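# Insert spare drive into tower server bay and latch

## Task

Take the spare drive off its stand and slide it into the empty bay of the tower server until it sits fully home, level with the neighbouring drives, and close its lever so that it latches. The server is loose on the table: it must not tilt beyond a small amount (more than that is a failure) and it must finish in its original spot. The drive and lever must stay in place on their own once the robot lets go.

## Robot and tools

Robot: a single six-joint FANUC CRX-5iA arm carrying a two-finger parallel gripper (50 mm maximum opening). There is only one arm, so every motion argument describes this one gripper.

Frames. Poses in results use the scene frame. Its origin lies on the table top under the arm base, +z is up, and +y is to the left when facing along +x. The base may be slightly tilted, and reported hand positions get less accurate at long reach. Gripper axes: fingers point along gripper +z and close along gripper x. end_effector_position is the point between the pads; the fingertips extend 17.5 mm past it. Pure rotations pivot about that point, which is offset 25 mm toward gripper -y from the last joint axis. A flat plate also sticks out roughly 9 cm toward gripper -y and rotates with the hand, so keep it clear of the server.

The row. Both motion tools use a row of 9 plain numbers, each in [-1, 1], ordered dx, dy, dz, rx, ry, rz, position, force_limit, speed. The first six are an offset (not a pose) in the gripper's own axes, taken from the gripper's measured pose at the start of the action. Scale: 1.0 equals 0.6 m for dx, dy, dz and 180 degrees for the rotation; rx, ry, rz form a single rotation vector. The last three set the fingers and are absolute settings: position +1 is fully open (50 mm), about -0.65 brings the pads together, and -1 means close until something blocks them. force_limit maps -1 to about 20 N, 0 to 102 N, +1 to 185 N per pad (actual grip may run ~17 % above). speed maps -1 to 20 mm/s, 0 to 85, +1 to 150 for the change of the gap.

execute_actions(actions): actions is a list of actions; each action is a list of 0 to 15 rows, one per control step of 1/30 s. If fewer than 15 rows are given, the last row repeats for the remaining steps. Every row in an action is measured from that action's start pose, not from the row before it. For the first action of a call the start pose is the last one a result reported. An empty list just returns state and images. Per step the commanded pose is clipped to within 70 mm and 16 degrees of the measured pose, and position wins over orientation when both cannot be met; afterwards the arm only finishes the last clipped pose, so send the remainder in later actions.

move(target, speed, blocking): target is one row as above, offset from the pose in the latest result that shows one; finger values are sent at the start. The gripper follows a straight path toward it lasting 0.5 to 10 s (cut off at 10 s). speed is the path's top speed in m/s, 0.002 to 0.5 (default 0.25); rotation is capped at twice that in rad/s. It does not slow for obstacles, may lag or overshoot the speed near a straight arm, and pressing harder or faster past a contact raises force; this stiff arm can fault with only a small overshoot against something solid. blocking=false returns after 0.5 s while motion continues; other motion calls are refused until a result shows the move ended, so call wait or stop. The result adds a move: line with the ending (done, off_target, moving, held, fault), the limits that acted (paced = pose clipped, held = some steps blocked, after which it may speed up), and the distance to target.

wait(seconds): 0 to 10 s, the arm keeps its last command; returns early if a running move ends. stop(): brakes a running move (needs braking room); fingers are not stopped. zoom_image(camera, region): camera is cam_high, cam_low or cam_wrist; region [x0, y0, x1, y1] in that image's pixels, origin top-left, at most 504 by 504. read_manual(section): only "licences". finished_scene(scene): give the current scene's number; it ends the scene irreversibly and reports success.

Results. The state line gives end_effector_position (metres) and end_effector_quat_wxyz in the scene frame. Hand target is the pose the controller is heading to. Step readings list positions at some steps; HELD marks a step that was partly blocked. A pose unreachable line means the clearance check (which treats the mount under the base as arm) altered or blocked the command. object_status: 0 moving, 1 stopped while opening, 2 stopped while closing (a grip), 3 reached the set opening or pads met (usually nothing held). Any new position value resets it to 0 until the fingers settle; new force_limit or speed only apply after a position change of at least 0.01. To soften a grip, open first. Fingers re-close automatically if grip is lost, except after gripping at force_limit -1, where status stays 2 regardless. Opening in mm is about (250 - position_measured) x 0.202. Flange force is the estimated external force on the gripper, noisy and including held weight; no reading means unavailable. MOTOR HOT warns of heating; an OVER-TEMPERATURE FAULT brakes the arm until cool.

Faults: if contact torque hits a joint's load limit (waist, shoulder, elbow 147 N m; forearm roll, wrist pitch, wrist roll 36.8 N m, including held weight) or any outside force reaches 150 N, the arm halts for 10 s, yields to the contact and drops the rest of the call. Joint ranges (rad): waist -3.491 to 3.491, shoulder -3.140 to 3.140, elbow -1.187 to 4.328, forearm roll -3.316 to 3.316, wrist pitch -3.140 to 3.140, wrist roll -3.927 to 3.927.

Cameras: cam_high (672x504), cam_low (672x504), cam_wrist (504x504 fisheye), returned in that order, with calibrations that may be a few degrees or millimetres off.

The robot keeps holding its last command while you think. Avoid dropping the drive, slamming it into the bay, shoving or tipping the unfixed server, and knocking anything off the table. Before finishing, release the drive, make sure the lever is latched and the drive stays seated unaided, and back the gripper away.

Each tool is called after "Call:" in YAML: its name, and indented under it one key for each argument.

## Session

Call:
execute_actions:
  actions: []

Scene clock: 0.00 s.
end_effector_position=(+0.6841, +0.3728, +0.1582) position_measured=3 object_status=3 end_effector_quat_wxyz=(+0.096, +0.328, +0.915, +0.213)
Joint positions: [ 0.813  0.545  0.184 -0.088 -0.648  0.293]
Joint velocities: [-0.     0.    -0.001  0.001  0.     0.   ]
Flange force (N, the push that the arm receives, along the gripper's own x y z axes): no reading
Hand target: +0.684, +0.373, +0.158; +0.096, +0.328, +0.915, +0.213
camera_calibration (this result's frames):
cam_wrist: T_world_to_cam=[[-0.762123, 0.647206, 0.0171295, 0.272276], [0.469801, 0.534627, 0.702467, -0.636704], [0.445483, 0.543414, -0.71151, -0.251985], [0, 0, 0, 1]] pos_world=[0.618888, 0.301113, 0.26331]

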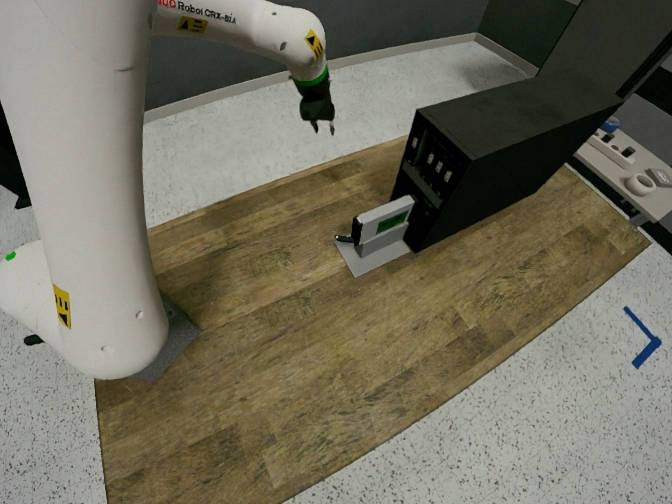

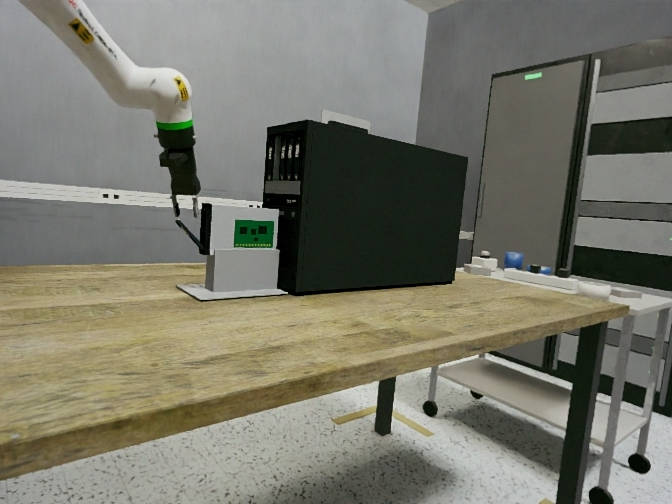

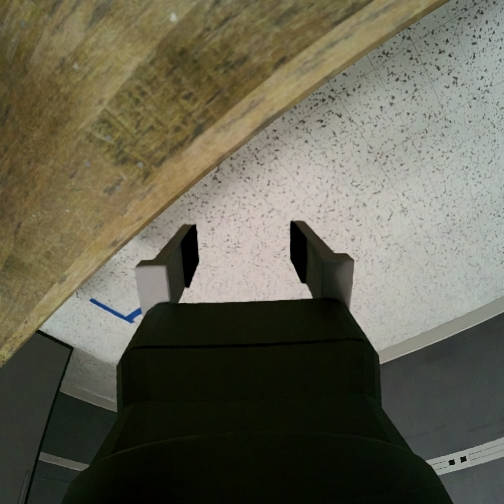

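Call:
move:
  target: [-0.368,-0.432,-0.414,0.1095,0.0823,-0.7244,1,0,0]
  speed: 0.3

Scene clock: 4.87 s.
end_effector_position=(+0.6308, -0.0296, +0.2704) position_measured=3 object_status=3 end_effector_quat_wxyz=(-0.093, +0.701, -0.701, +0.092)
Joint positions: [ 0.329  0.131 -0.158  0.018 -0.928  2.959]
Joint velocities: [-0.001  0.001  0.003 -0.003  0.     0.001]
Flange force (N, the push that the arm receives, along the gripper's own x y z axes): [0.5 10.0 0.3]
Hand target: +0.631, -0.030, +0.270; -0.093, +0.701, -0.701, +0.092
Off the commanded pose: 0.001 m, 0 deg.
move: done
camera_calibration (this result's frames):
cam_wrist: T_world_to_cam=[[-0.0403153, -0.99865, 0.0327537, -0.0180885], [-0.998065, 0.0418014, 0.0460329, 0.613509], [-0.0473399, -0.0308345, -0.998403, 0.441693], [0, 0, 0, 1]] pos_world=[0.632502, -0.0300903, 0.413338]

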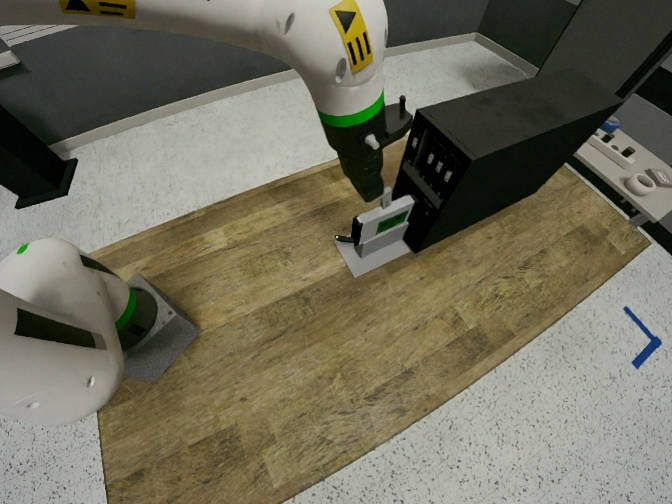

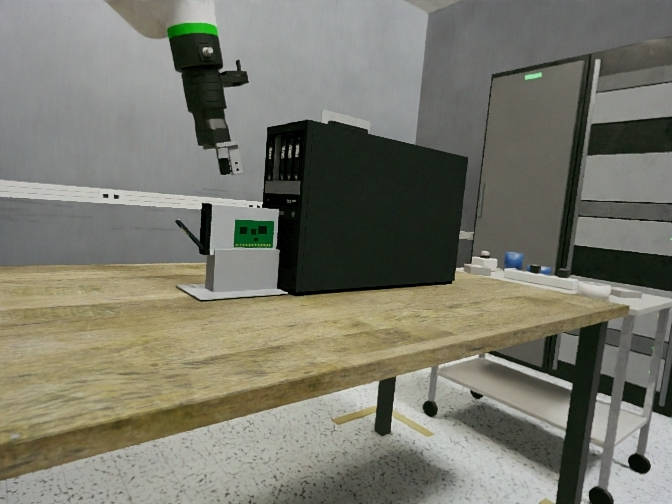

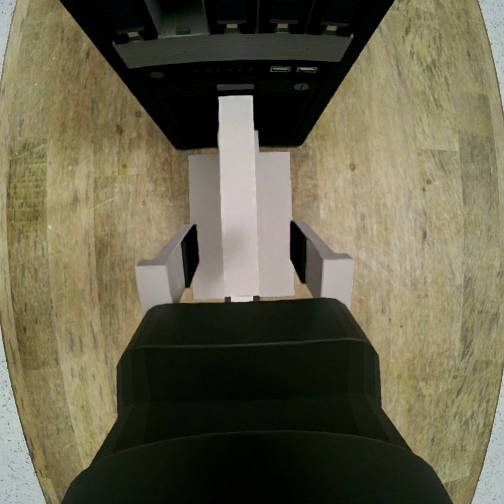

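Call:
move:
  target: [-0.004,0.0423,0.158,0,0,0,1,0,0]
  speed: 0.1

Scene clock: 6.33 s.
end_effector_position=(+0.6307, -0.0274, +0.1724) position_measured=3 object_status=3 end_effector_quat_wxyz=(-0.093, +0.701, -0.701, +0.092)
Joint positions: [ 0.34   0.243 -0.273  0.028 -0.701  2.938]
Joint velocities: [ 0.     0.     0.001 -0.001  0.     0.   ]
Flange force (N, the push that the arm receives, along the gripper's own x y z axes): [1.7 4.9 -0.1]
Hand target: +0.631, -0.027, +0.172; -0.093, +0.701, -0.701, +0.092
Off the commanded pose: 0.000 m, 0 deg.
move: done
camera_calibration (this result's frames):
cam_wrist: T_world_to_cam=[[-0.0406971, -0.998628, 0.0329474, -0.012488], [-0.998053, 0.042189, 0.045931, 0.617807], [-0.047258, -0.031014, -0.998401, 0.343859], [0, 0, 0, 1]] pos_world=[0.632346, -0.027871, 0.315344]

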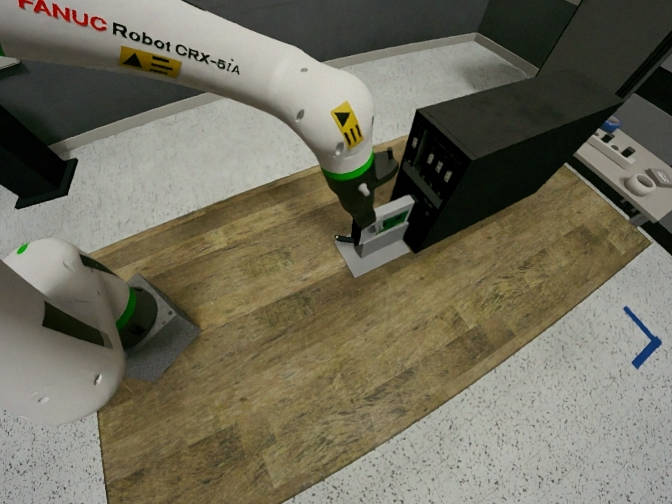

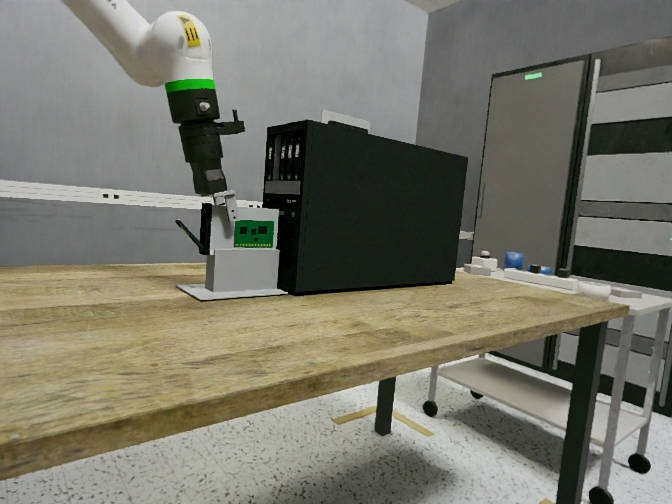

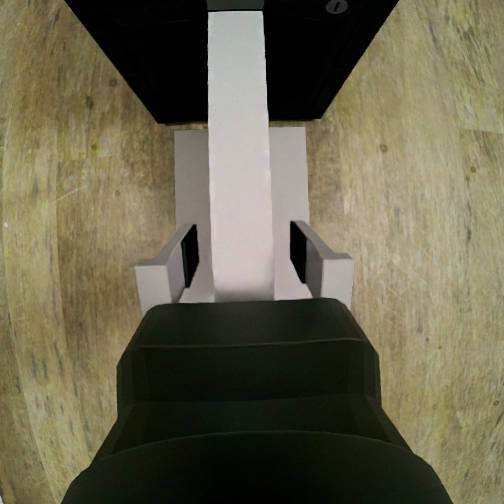

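Call:
move:
  target: [-0.001,0,0,0,0,0,-1,0,-0.3]

Call:
move:
  target: [0,-0.0216,-0.08,0,0,0,-1,0,-0.3]
  speed: 0.08

Call:
move:
  target: [-0.048,-0.0525,-0.195,0,0,0,-1,0,-0.3]
  speed: 0.1

Call:
zoom_image:
  camera: "cam_wrist"
  region: [140, 0, 340, 110]

Call:
zoom_image:
  camera: "cam_low"
  region: [190, 105, 320, 205]

Scene clock: 7.40 s.
end_effector_position=(+0.6306, -0.0268, +0.1724) position_measured=121 object_status=2 end_effector_quat_wxyz=(-0.093, +0.701, -0.701, +0.092)
Joint positions: [ 0.341  0.243 -0.273  0.029 -0.701  2.936]
Joint velocities: [ 0.    -0.     0.001  0.     0.     0.001]
Flange force (N, the push that the arm receives, along the gripper's own x y z axes): [-0.9 10.3 0.9]
Hand target: +0.631, -0.027, +0.172; -0.093, +0.701, -0.701, +0.092
Off the commanded pose: 0.000 m, 0 deg.
move: done
camera_calibration (this result's frames):
cam_wrist: T_world_to_cam=[[-0.0406812, -0.998628, 0.0329819, -0.0119109], [-0.99805, 0.0421775, 0.046018, 0.617738], [-0.047346, -0.0310455, -0.998396, 0.343893], [0, 0, 0, 1]] pos_world=[0.632331, -0.0272729, 0.315307]

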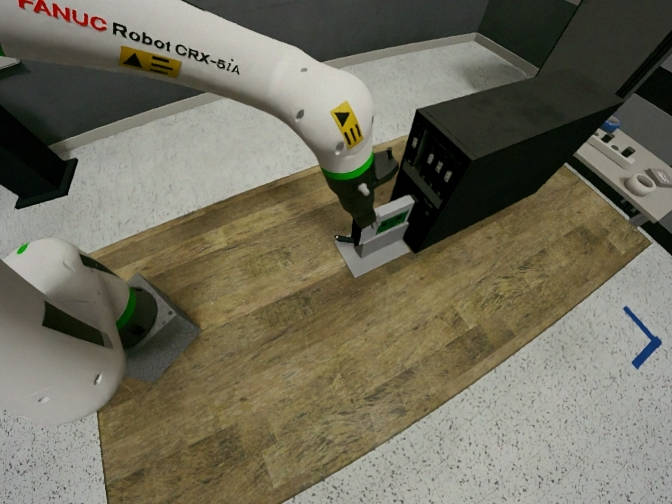

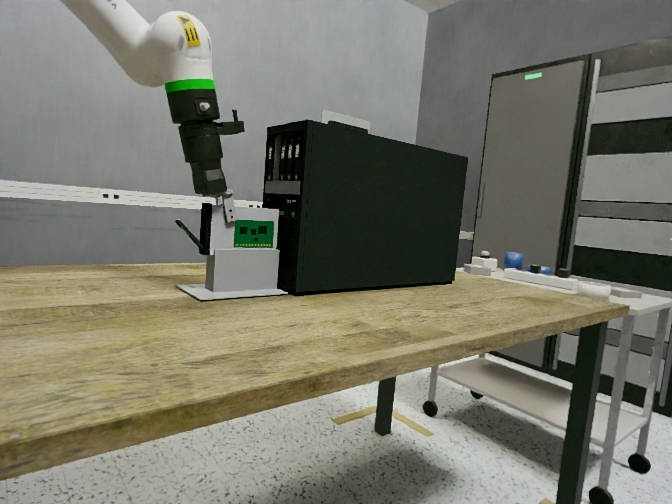

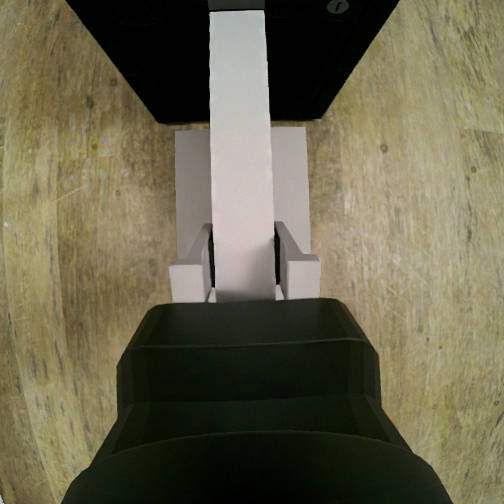

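Scene clock: 8.33 s.
end_effector_position=(+0.6308, -0.0267, +0.2220) position_measured=121 object_status=2 end_effector_quat_wxyz=(-0.093, +0.701, -0.701, +0.092)
Joint positions: [ 0.338  0.18  -0.222  0.024 -0.816  2.945]
Joint velocities: [ 0.    -0.     0.001 -0.     0.001 -0.   ]
Flange force (N, the push that the arm receives, along the gripper's own x y z axes): [0.0 11.2 6.7]
Hand target: +0.631, -0.027, +0.222; -0.093, +0.701, -0.701, +0.092
Off the commanded pose: 0.000 m, 0 deg.
move: done
camera_calibration (this result's frames):
cam_wrist: T_world_to_cam=[[-0.0404988, -0.998639, 0.0328685, -0.0135207], [-0.998054, 0.0419925, 0.0461031, 0.615592], [-0.0474206, -0.0309374, -0.998396, 0.393498], [0, 0, 0, 1]] pos_world=[0.632507, -0.0271788, 0.36493]

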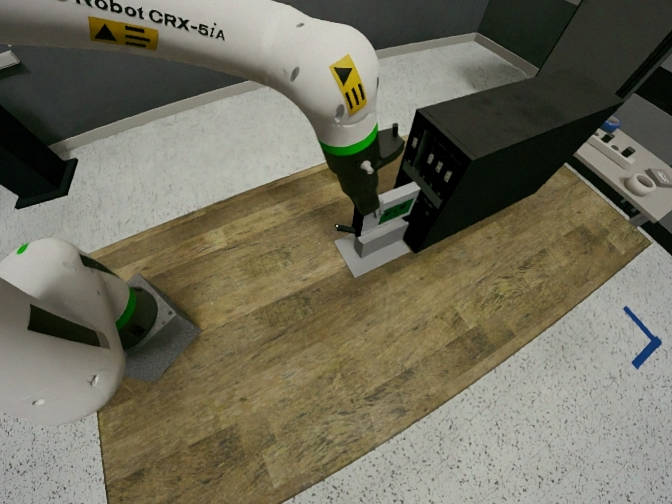

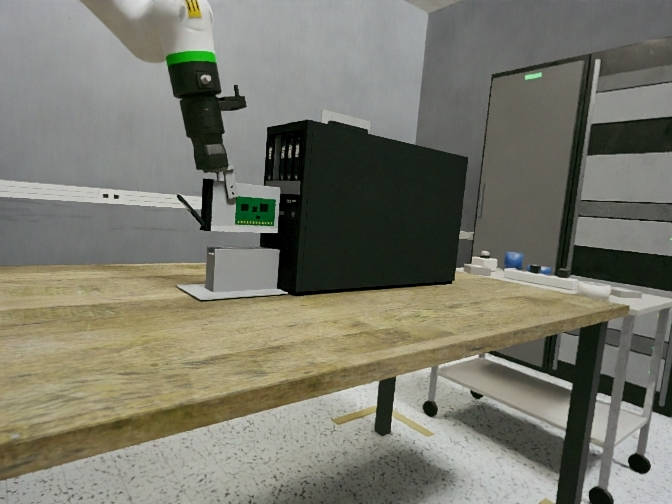

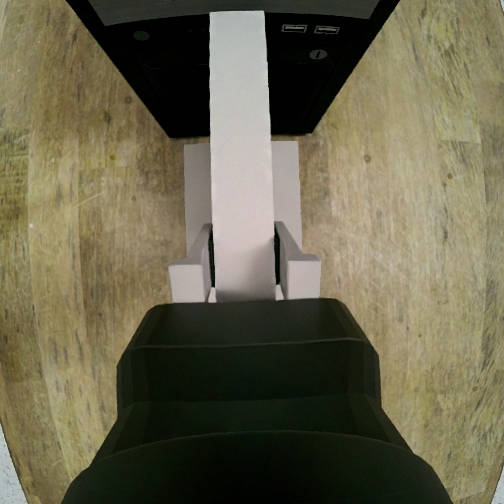

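Scene clock: 9.90 s.
end_effector_position=(+0.6311, +0.0023, +0.3430) position_measured=121 object_status=2 end_effector_quat_wxyz=(-0.093, +0.701, -0.701, +0.092)
Joint positions: [ 0.392  0.074 -0.052  0.04  -1.093  2.892]
Joint velocities: [ 0.    -0.     0.001  0.002 -0.001  0.   ]
Flange force (N, the push that the arm receives, along the gripper's own x y z axes): [3.3 8.2 8.0]
Hand target: +0.631, +0.002, +0.343; -0.093, +0.701, -0.701, +0.092
Off the commanded pose: 0.000 m, 0 deg.
move: done
camera_calibration (this result's frames):
cam_wrist: T_world_to_cam=[[-0.0399369, -0.998663, 0.0328323, 0.0111409], [-0.998069, 0.0414343, 0.0462693, 0.609056], [-0.0475678, -0.0309211, -0.998389, 0.515342], [0, 0, 0, 1]] pos_world=[0.632839, 0.00182512, 0.485966]

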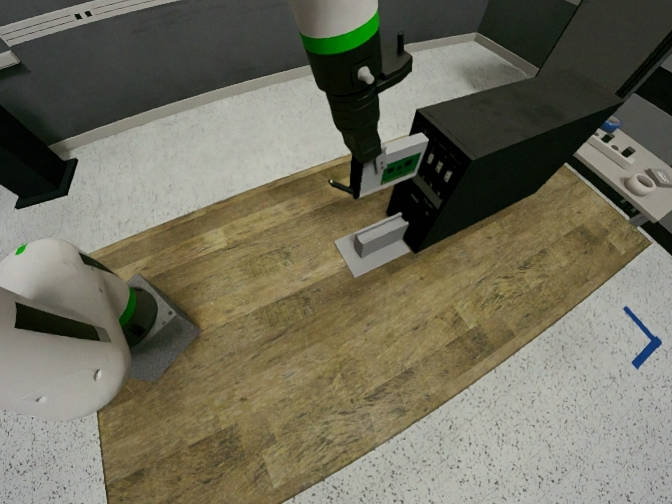

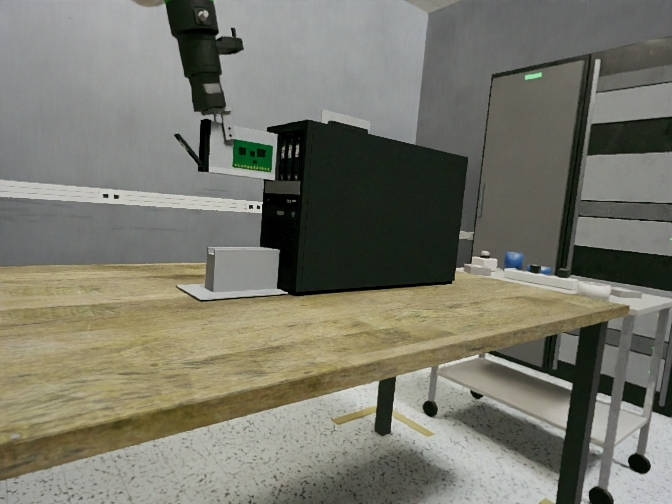

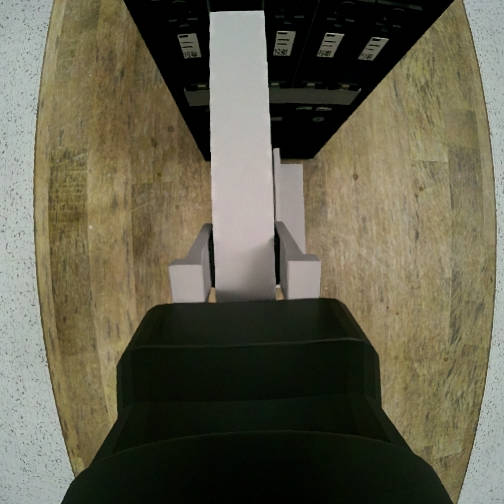

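Region (140, 0, 340, 110) of cam_wrist's 504x504 image, scaled by 2.520, with more detail than that image has; it fills the top 277 rows of this view, and the rest is white.

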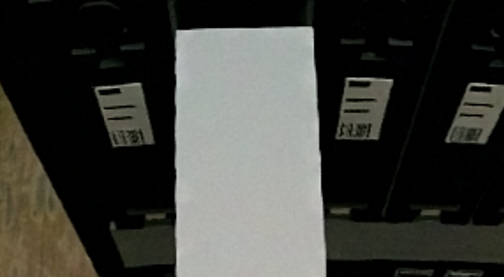

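Region (190, 105, 320, 205) of cam_low's 672x504 image, scaled by 3.877, with more detail than that image has; it fills the top 388 rows of this view, and the rest is white.

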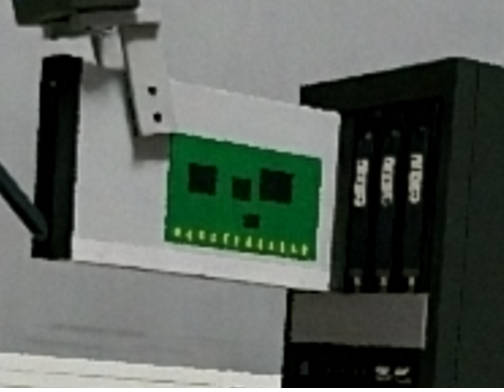

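Call:
move:
  target: [-0.0008,-0.0177,0.0047,0,0,0,-1,0,-0.3]
  speed: 0.012

Call:
zoom_image:
  camera: "cam_wrist"
  region: [140, 0, 340, 110]

Call:
zoom_image:
  camera: "cam_low"
  region: [230, 115, 320, 195]

Scene clock: 11.33 s.
end_effector_position=(+0.6421, +0.0028, +0.3430) position_measured=121 object_status=2 end_effector_quat_wxyz=(-0.093, +0.701, -0.701, +0.092)
Joint positions: [ 0.388  0.102 -0.019  0.039 -1.098  2.897]
Joint velocities: [-0.     0.     0.001  0.002  0.001  0.   ]
Flange force (N, the push that the arm receives, along the gripper's own x y z axes): [1.5 11.8 6.5]
Hand target: +0.642, +0.003, +0.343; -0.093, +0.701, -0.701, +0.092
Off the commanded pose: 0.000 m, 0 deg.
move: done
camera_calibration (this result's frames):
cam_wrist: T_world_to_cam=[[-0.0399315, -0.998663, 0.0328261, 0.0120747], [-0.99807, 0.0414285, 0.0462643, 0.620002], [-0.0475624, -0.0309154, -0.99839, 0.515899], [0, 0, 0, 1]] pos_world=[0.643825, 0.002322, 0.485988]

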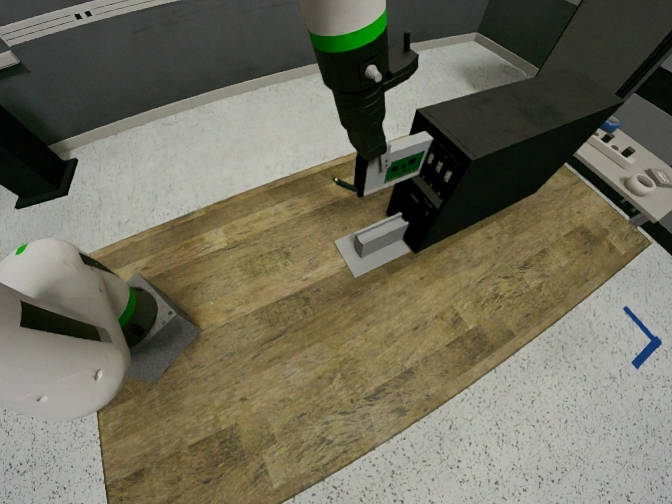

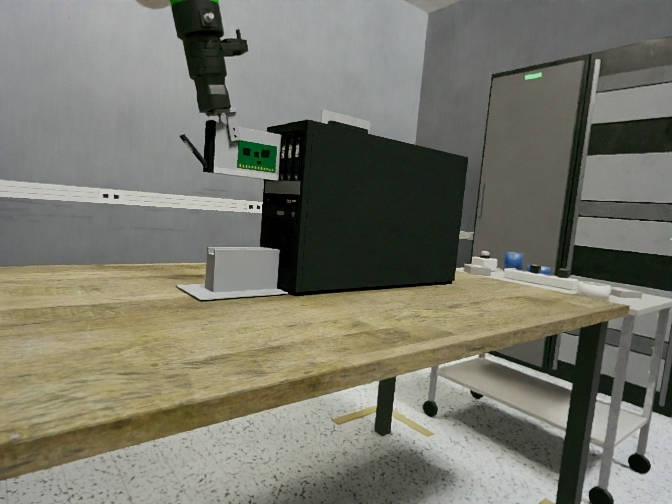

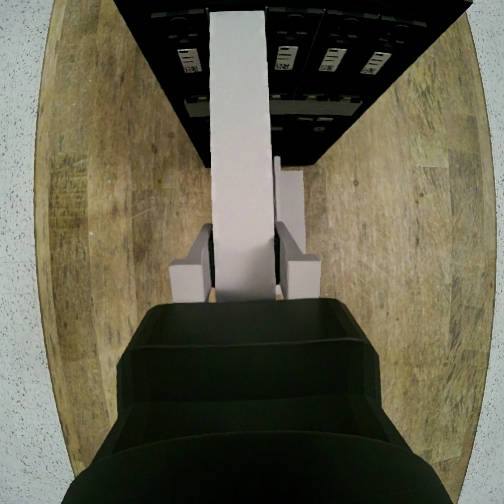

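Region (140, 0, 340, 110) of cam_wrist's 504x504 image, scaled by 2.520, with more detail than that image has; it fills the top 277 rows of this view, and the rest is white.

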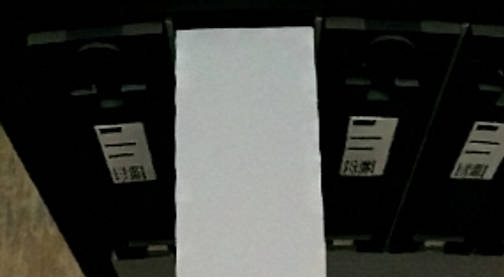

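Region (230, 115, 320, 195) of cam_low's 672x504 image, scaled by 5.600, with more detail than that image has.

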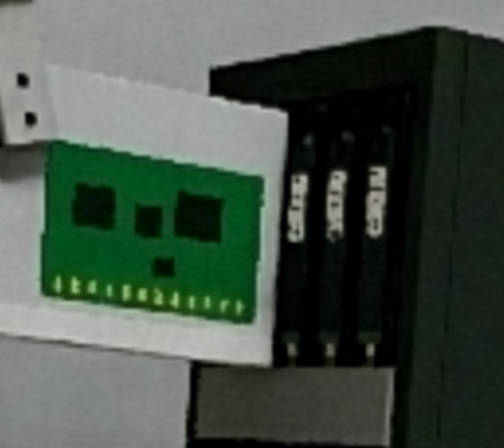

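Call:
move:
  target: [0,-0.0161,0.0043,0,0,0,-1,0,-0.3]
  speed: 0.012

Call:
move:
  target: [0,0.0005,0.0019,0,0,0,-1,0,-0.3]
  speed: 0.005

Call:
move:
  target: [0,-0.0056,0.0015,0,0,0,-1,0,-0.3]
  speed: 0.006

Scene clock: 12.73 s.
end_effector_position=(+0.6521, +0.0028, +0.3431) position_measured=121 object_status=2 end_effector_quat_wxyz=(-0.093, +0.701, -0.701, +0.092)
Joint positions: [ 0.383  0.126  0.011  0.037 -1.103  2.903]
Joint velocities: [ 0.     0.     0.001 -0.    -0.     0.001]
Flange force (N, the push that the arm receives, along the gripper's own x y z axes): [0.4 12.8 7.9]
Hand target: +0.652, +0.003, +0.343; -0.093, +0.701, -0.701, +0.092
Off the commanded pose: 0.000 m, 0 deg.
move: done
camera_calibration (this result's frames):
cam_wrist: T_world_to_cam=[[-0.0399255, -0.998664, 0.0328197, 0.0124888], [-0.99807, 0.041422, 0.046259, 0.629983], [-0.0475566, -0.0309095, -0.99839, 0.516378], [0, 0, 0, 1]] pos_world=[0.653823, 0.00233792, 0.485994]

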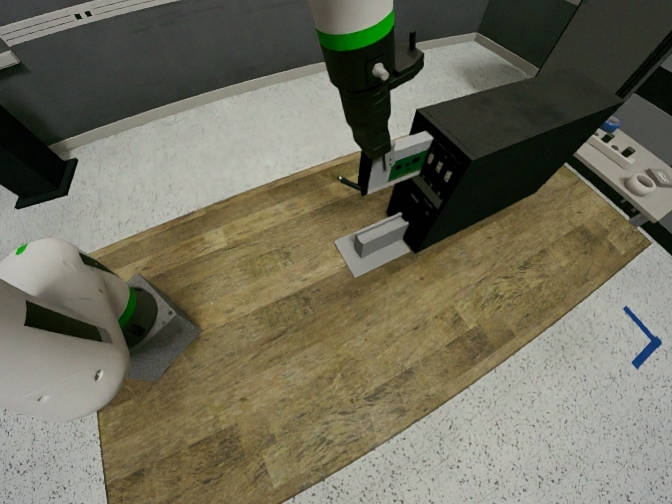

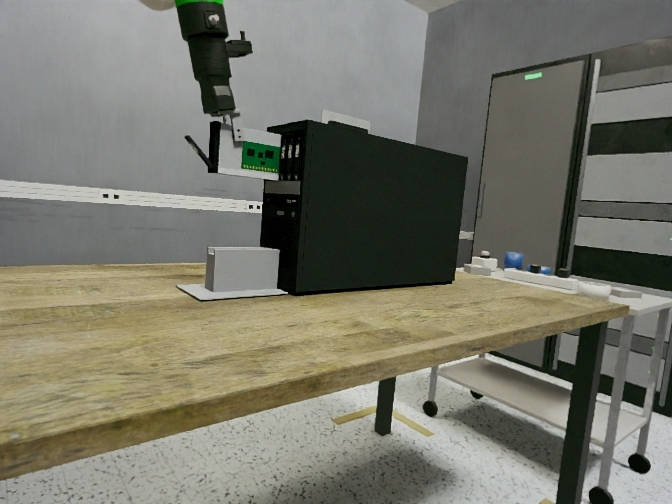

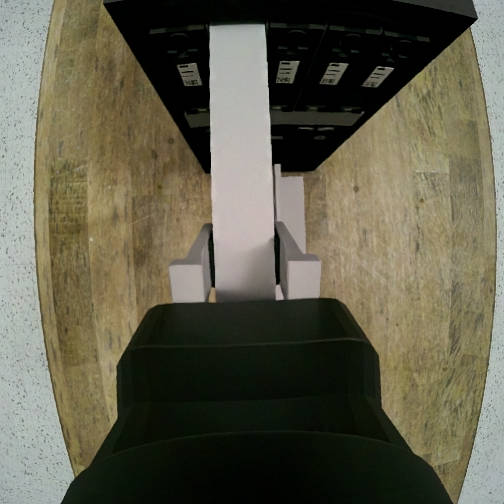

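Scene clock: 13.43 s.
end_effector_position=(+0.6521, +0.0028, +0.3419) position_measured=121 object_status=2 end_effector_quat_wxyz=(-0.093, +0.701, -0.701, +0.092)
Joint positions: [ 0.383  0.127  0.009  0.037 -1.1    2.903]
Joint velocities: [-0.     0.     0.     0.001  0.    -0.001]
Flange force (N, the push that the arm receives, along the gripper's own x y z axes): [1.9 13.8 -3.4]
Hand target: +0.652, +0.003, +0.342; -0.093, +0.701, -0.701, +0.092
Off the commanded pose: 0.000 m, 0 deg.
move: done
camera_calibration (this result's frames):
cam_wrist: T_world_to_cam=[[-0.0398296, -0.998668, 0.0327868, 0.0124653], [-0.998076, 0.0413234, 0.0462176, 0.630061], [-0.0475109, -0.0308829, -0.998393, 0.515198], [0, 0, 0, 1]] pos_world=[0.653823, 0.00232331, 0.484842]

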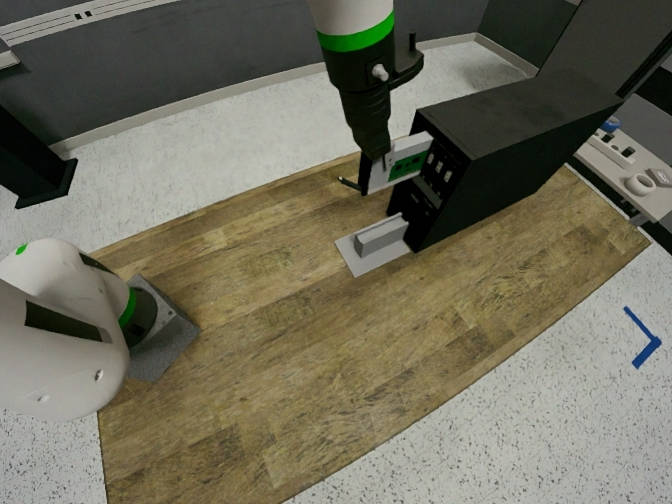

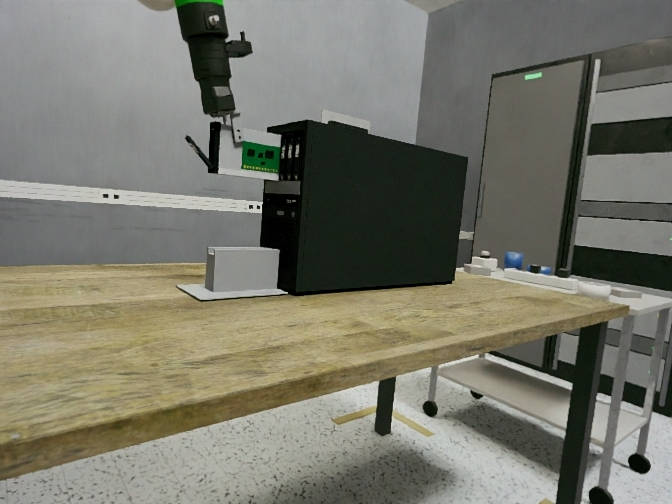

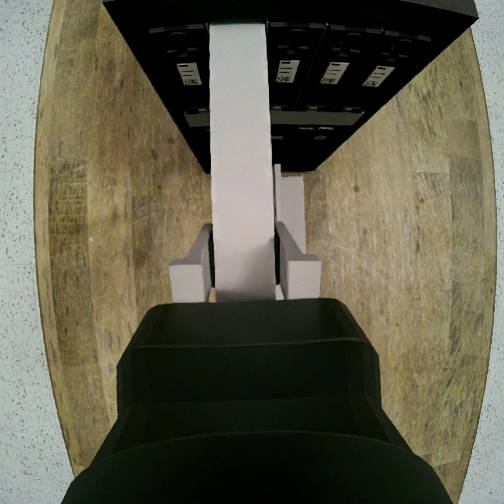

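Scene clock: 14.23 s.
end_effector_position=(+0.6556, +0.0028, +0.3419) position_measured=121 object_status=2 end_effector_quat_wxyz=(-0.093, +0.701, -0.701, +0.092)
Joint positions: [ 0.382  0.135  0.02   0.036 -1.102  2.905]
Joint velocities: [-0.     0.     0.001  0.    -0.    -0.001]
Flange force (N, the push that the arm receives, along the gripper's own x y z axes): [0.2 11.7 -4.7]
Hand target: +0.656, +0.003, +0.342; -0.093, +0.701, -0.701, +0.092
Off the commanded pose: 0.000 m, 0 deg.
move: done
camera_calibration (this result's frames):
cam_wrist: T_world_to_cam=[[-0.0398268, -0.998669, 0.032783, 0.0126098], [-0.998077, 0.0413198, 0.0461977, 0.633543], [-0.0474908, -0.0308801, -0.998394, 0.515357], [0, 0, 0, 1]] pos_world=[0.657302, 0.00232942, 0.484848]

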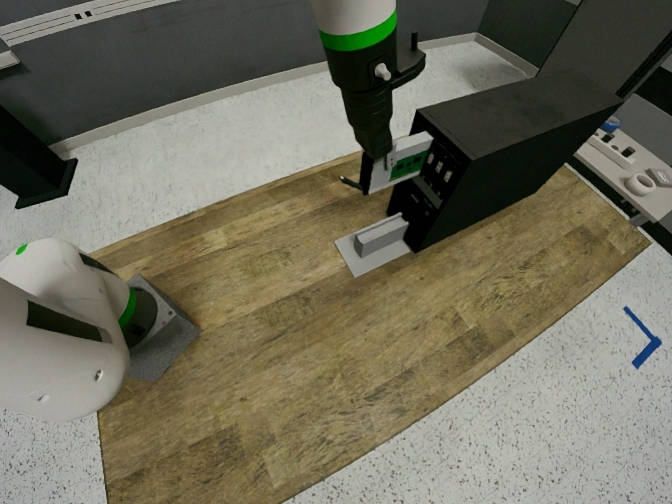

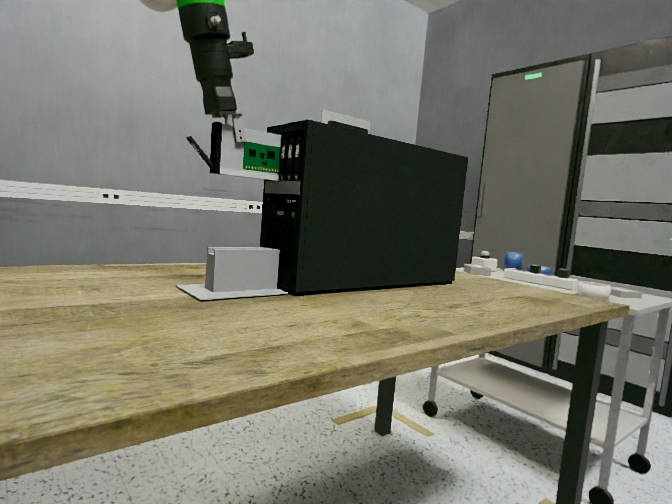

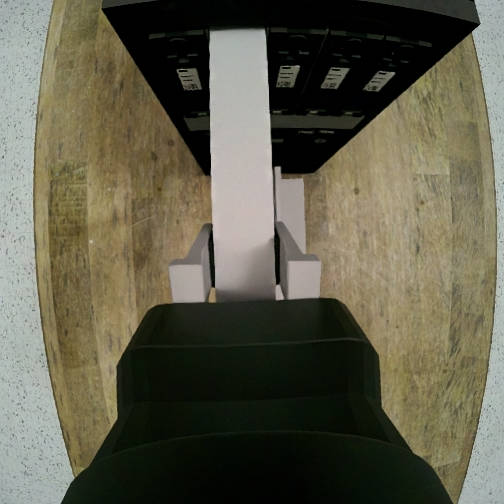

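On the floor. Advance, easing up 0.6 mm.

Call:
move:
  target: [0,-0.0099,0.0016,0,0,0,-1,0,-0.3]
  speed: 0.008

Scene clock: 15.37 s.
end_effector_position=(+0.6616, +0.0028, +0.3425) position_measured=121 object_status=2 end_effector_quat_wxyz=(-0.093, +0.701, -0.701, +0.092)
Joint positions: [ 0.379  0.15   0.039  0.035 -1.107  2.908]
Joint velocities: [-0.     0.     0.    -0.    -0.001 -0.   ]
Flange force (N, the push that the arm receives, along the gripper's own x y z axes): [-0.6 10.3 5.6]
Hand target: +0.662, +0.003, +0.343; -0.093, +0.701, -0.701, +0.092
Off the commanded pose: 0.000 m, 0 deg.
move: done
camera_calibration (this result's frames):
cam_wrist: T_world_to_cam=[[-0.0398207, -0.998669, 0.0327743, 0.0128419], [-0.998076, 0.0413141, 0.046224, 0.639476], [-0.0475166, -0.0308706, -0.998393, 0.516249], [0, 0, 0, 1]] pos_world=[0.663287, 0.00234243, 0.48544]

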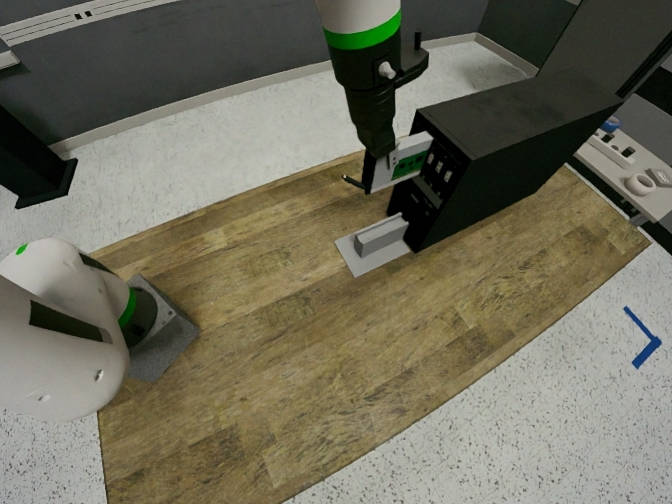

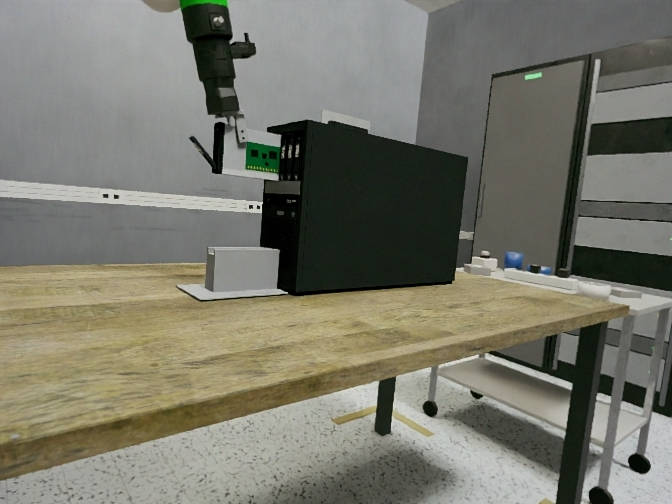

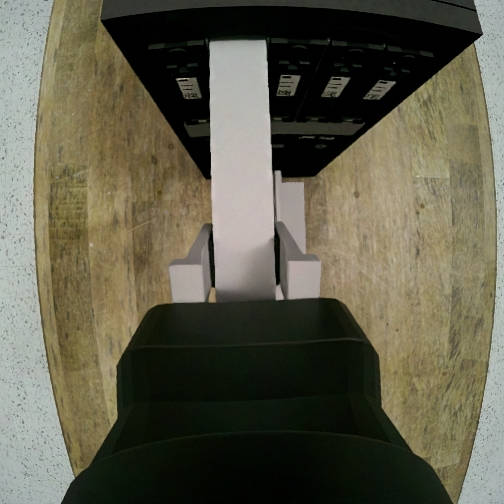

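Call:
move:
  target: [0,-0.0483,0.0129,0,0,0,-1,0,-0.3]
  speed: 0.025

Scene clock: 16.97 s.
end_effector_position=(+0.6916, +0.0029, +0.3425) position_measured=121 object_status=2 end_effector_quat_wxyz=(-0.093, +0.701, -0.701, +0.092)
Joint positions: [ 0.366  0.225  0.135  0.03  -1.128  2.922]
Joint velocities: [-0.     0.001  0.001 -0.003 -0.    -0.001]
Flange force (N, the push that the arm receives, along the gripper's own x y z axes): [1.3 7.2 5.8]
Hand target: +0.692, +0.003, +0.343; -0.093, +0.701, -0.701, +0.092
Off the commanded pose: 0.000 m, 0 deg.
move: done
camera_calibration (this result's frames):
cam_wrist: T_world_to_cam=[[-0.0397919, -0.998671, 0.0327561, 0.0140773], [-0.998078, 0.0412839, 0.0462088, 0.669427], [-0.0474996, -0.0308544, -0.998395, 0.517684], [0, 0, 0, 1]] pos_world=[0.693291, 0.00239489, 0.485459]

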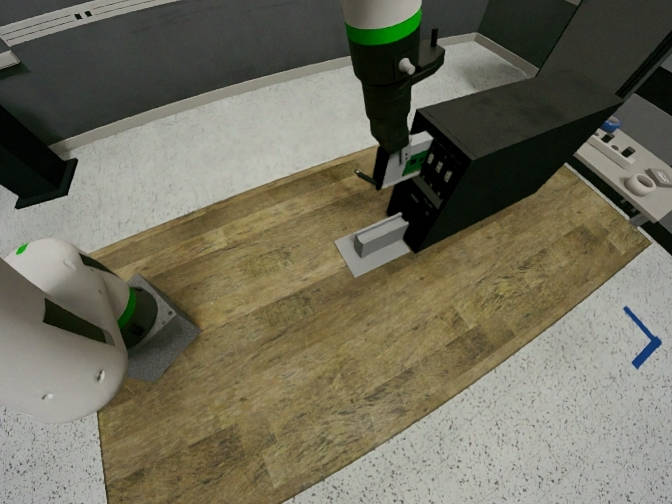

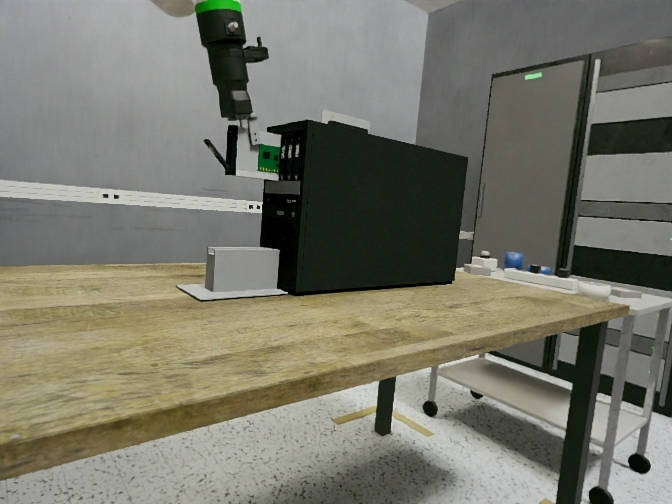

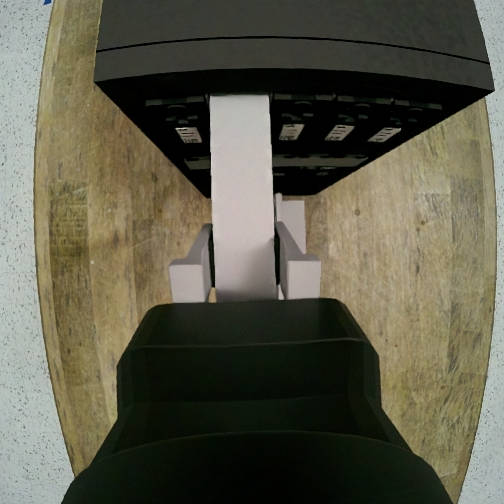

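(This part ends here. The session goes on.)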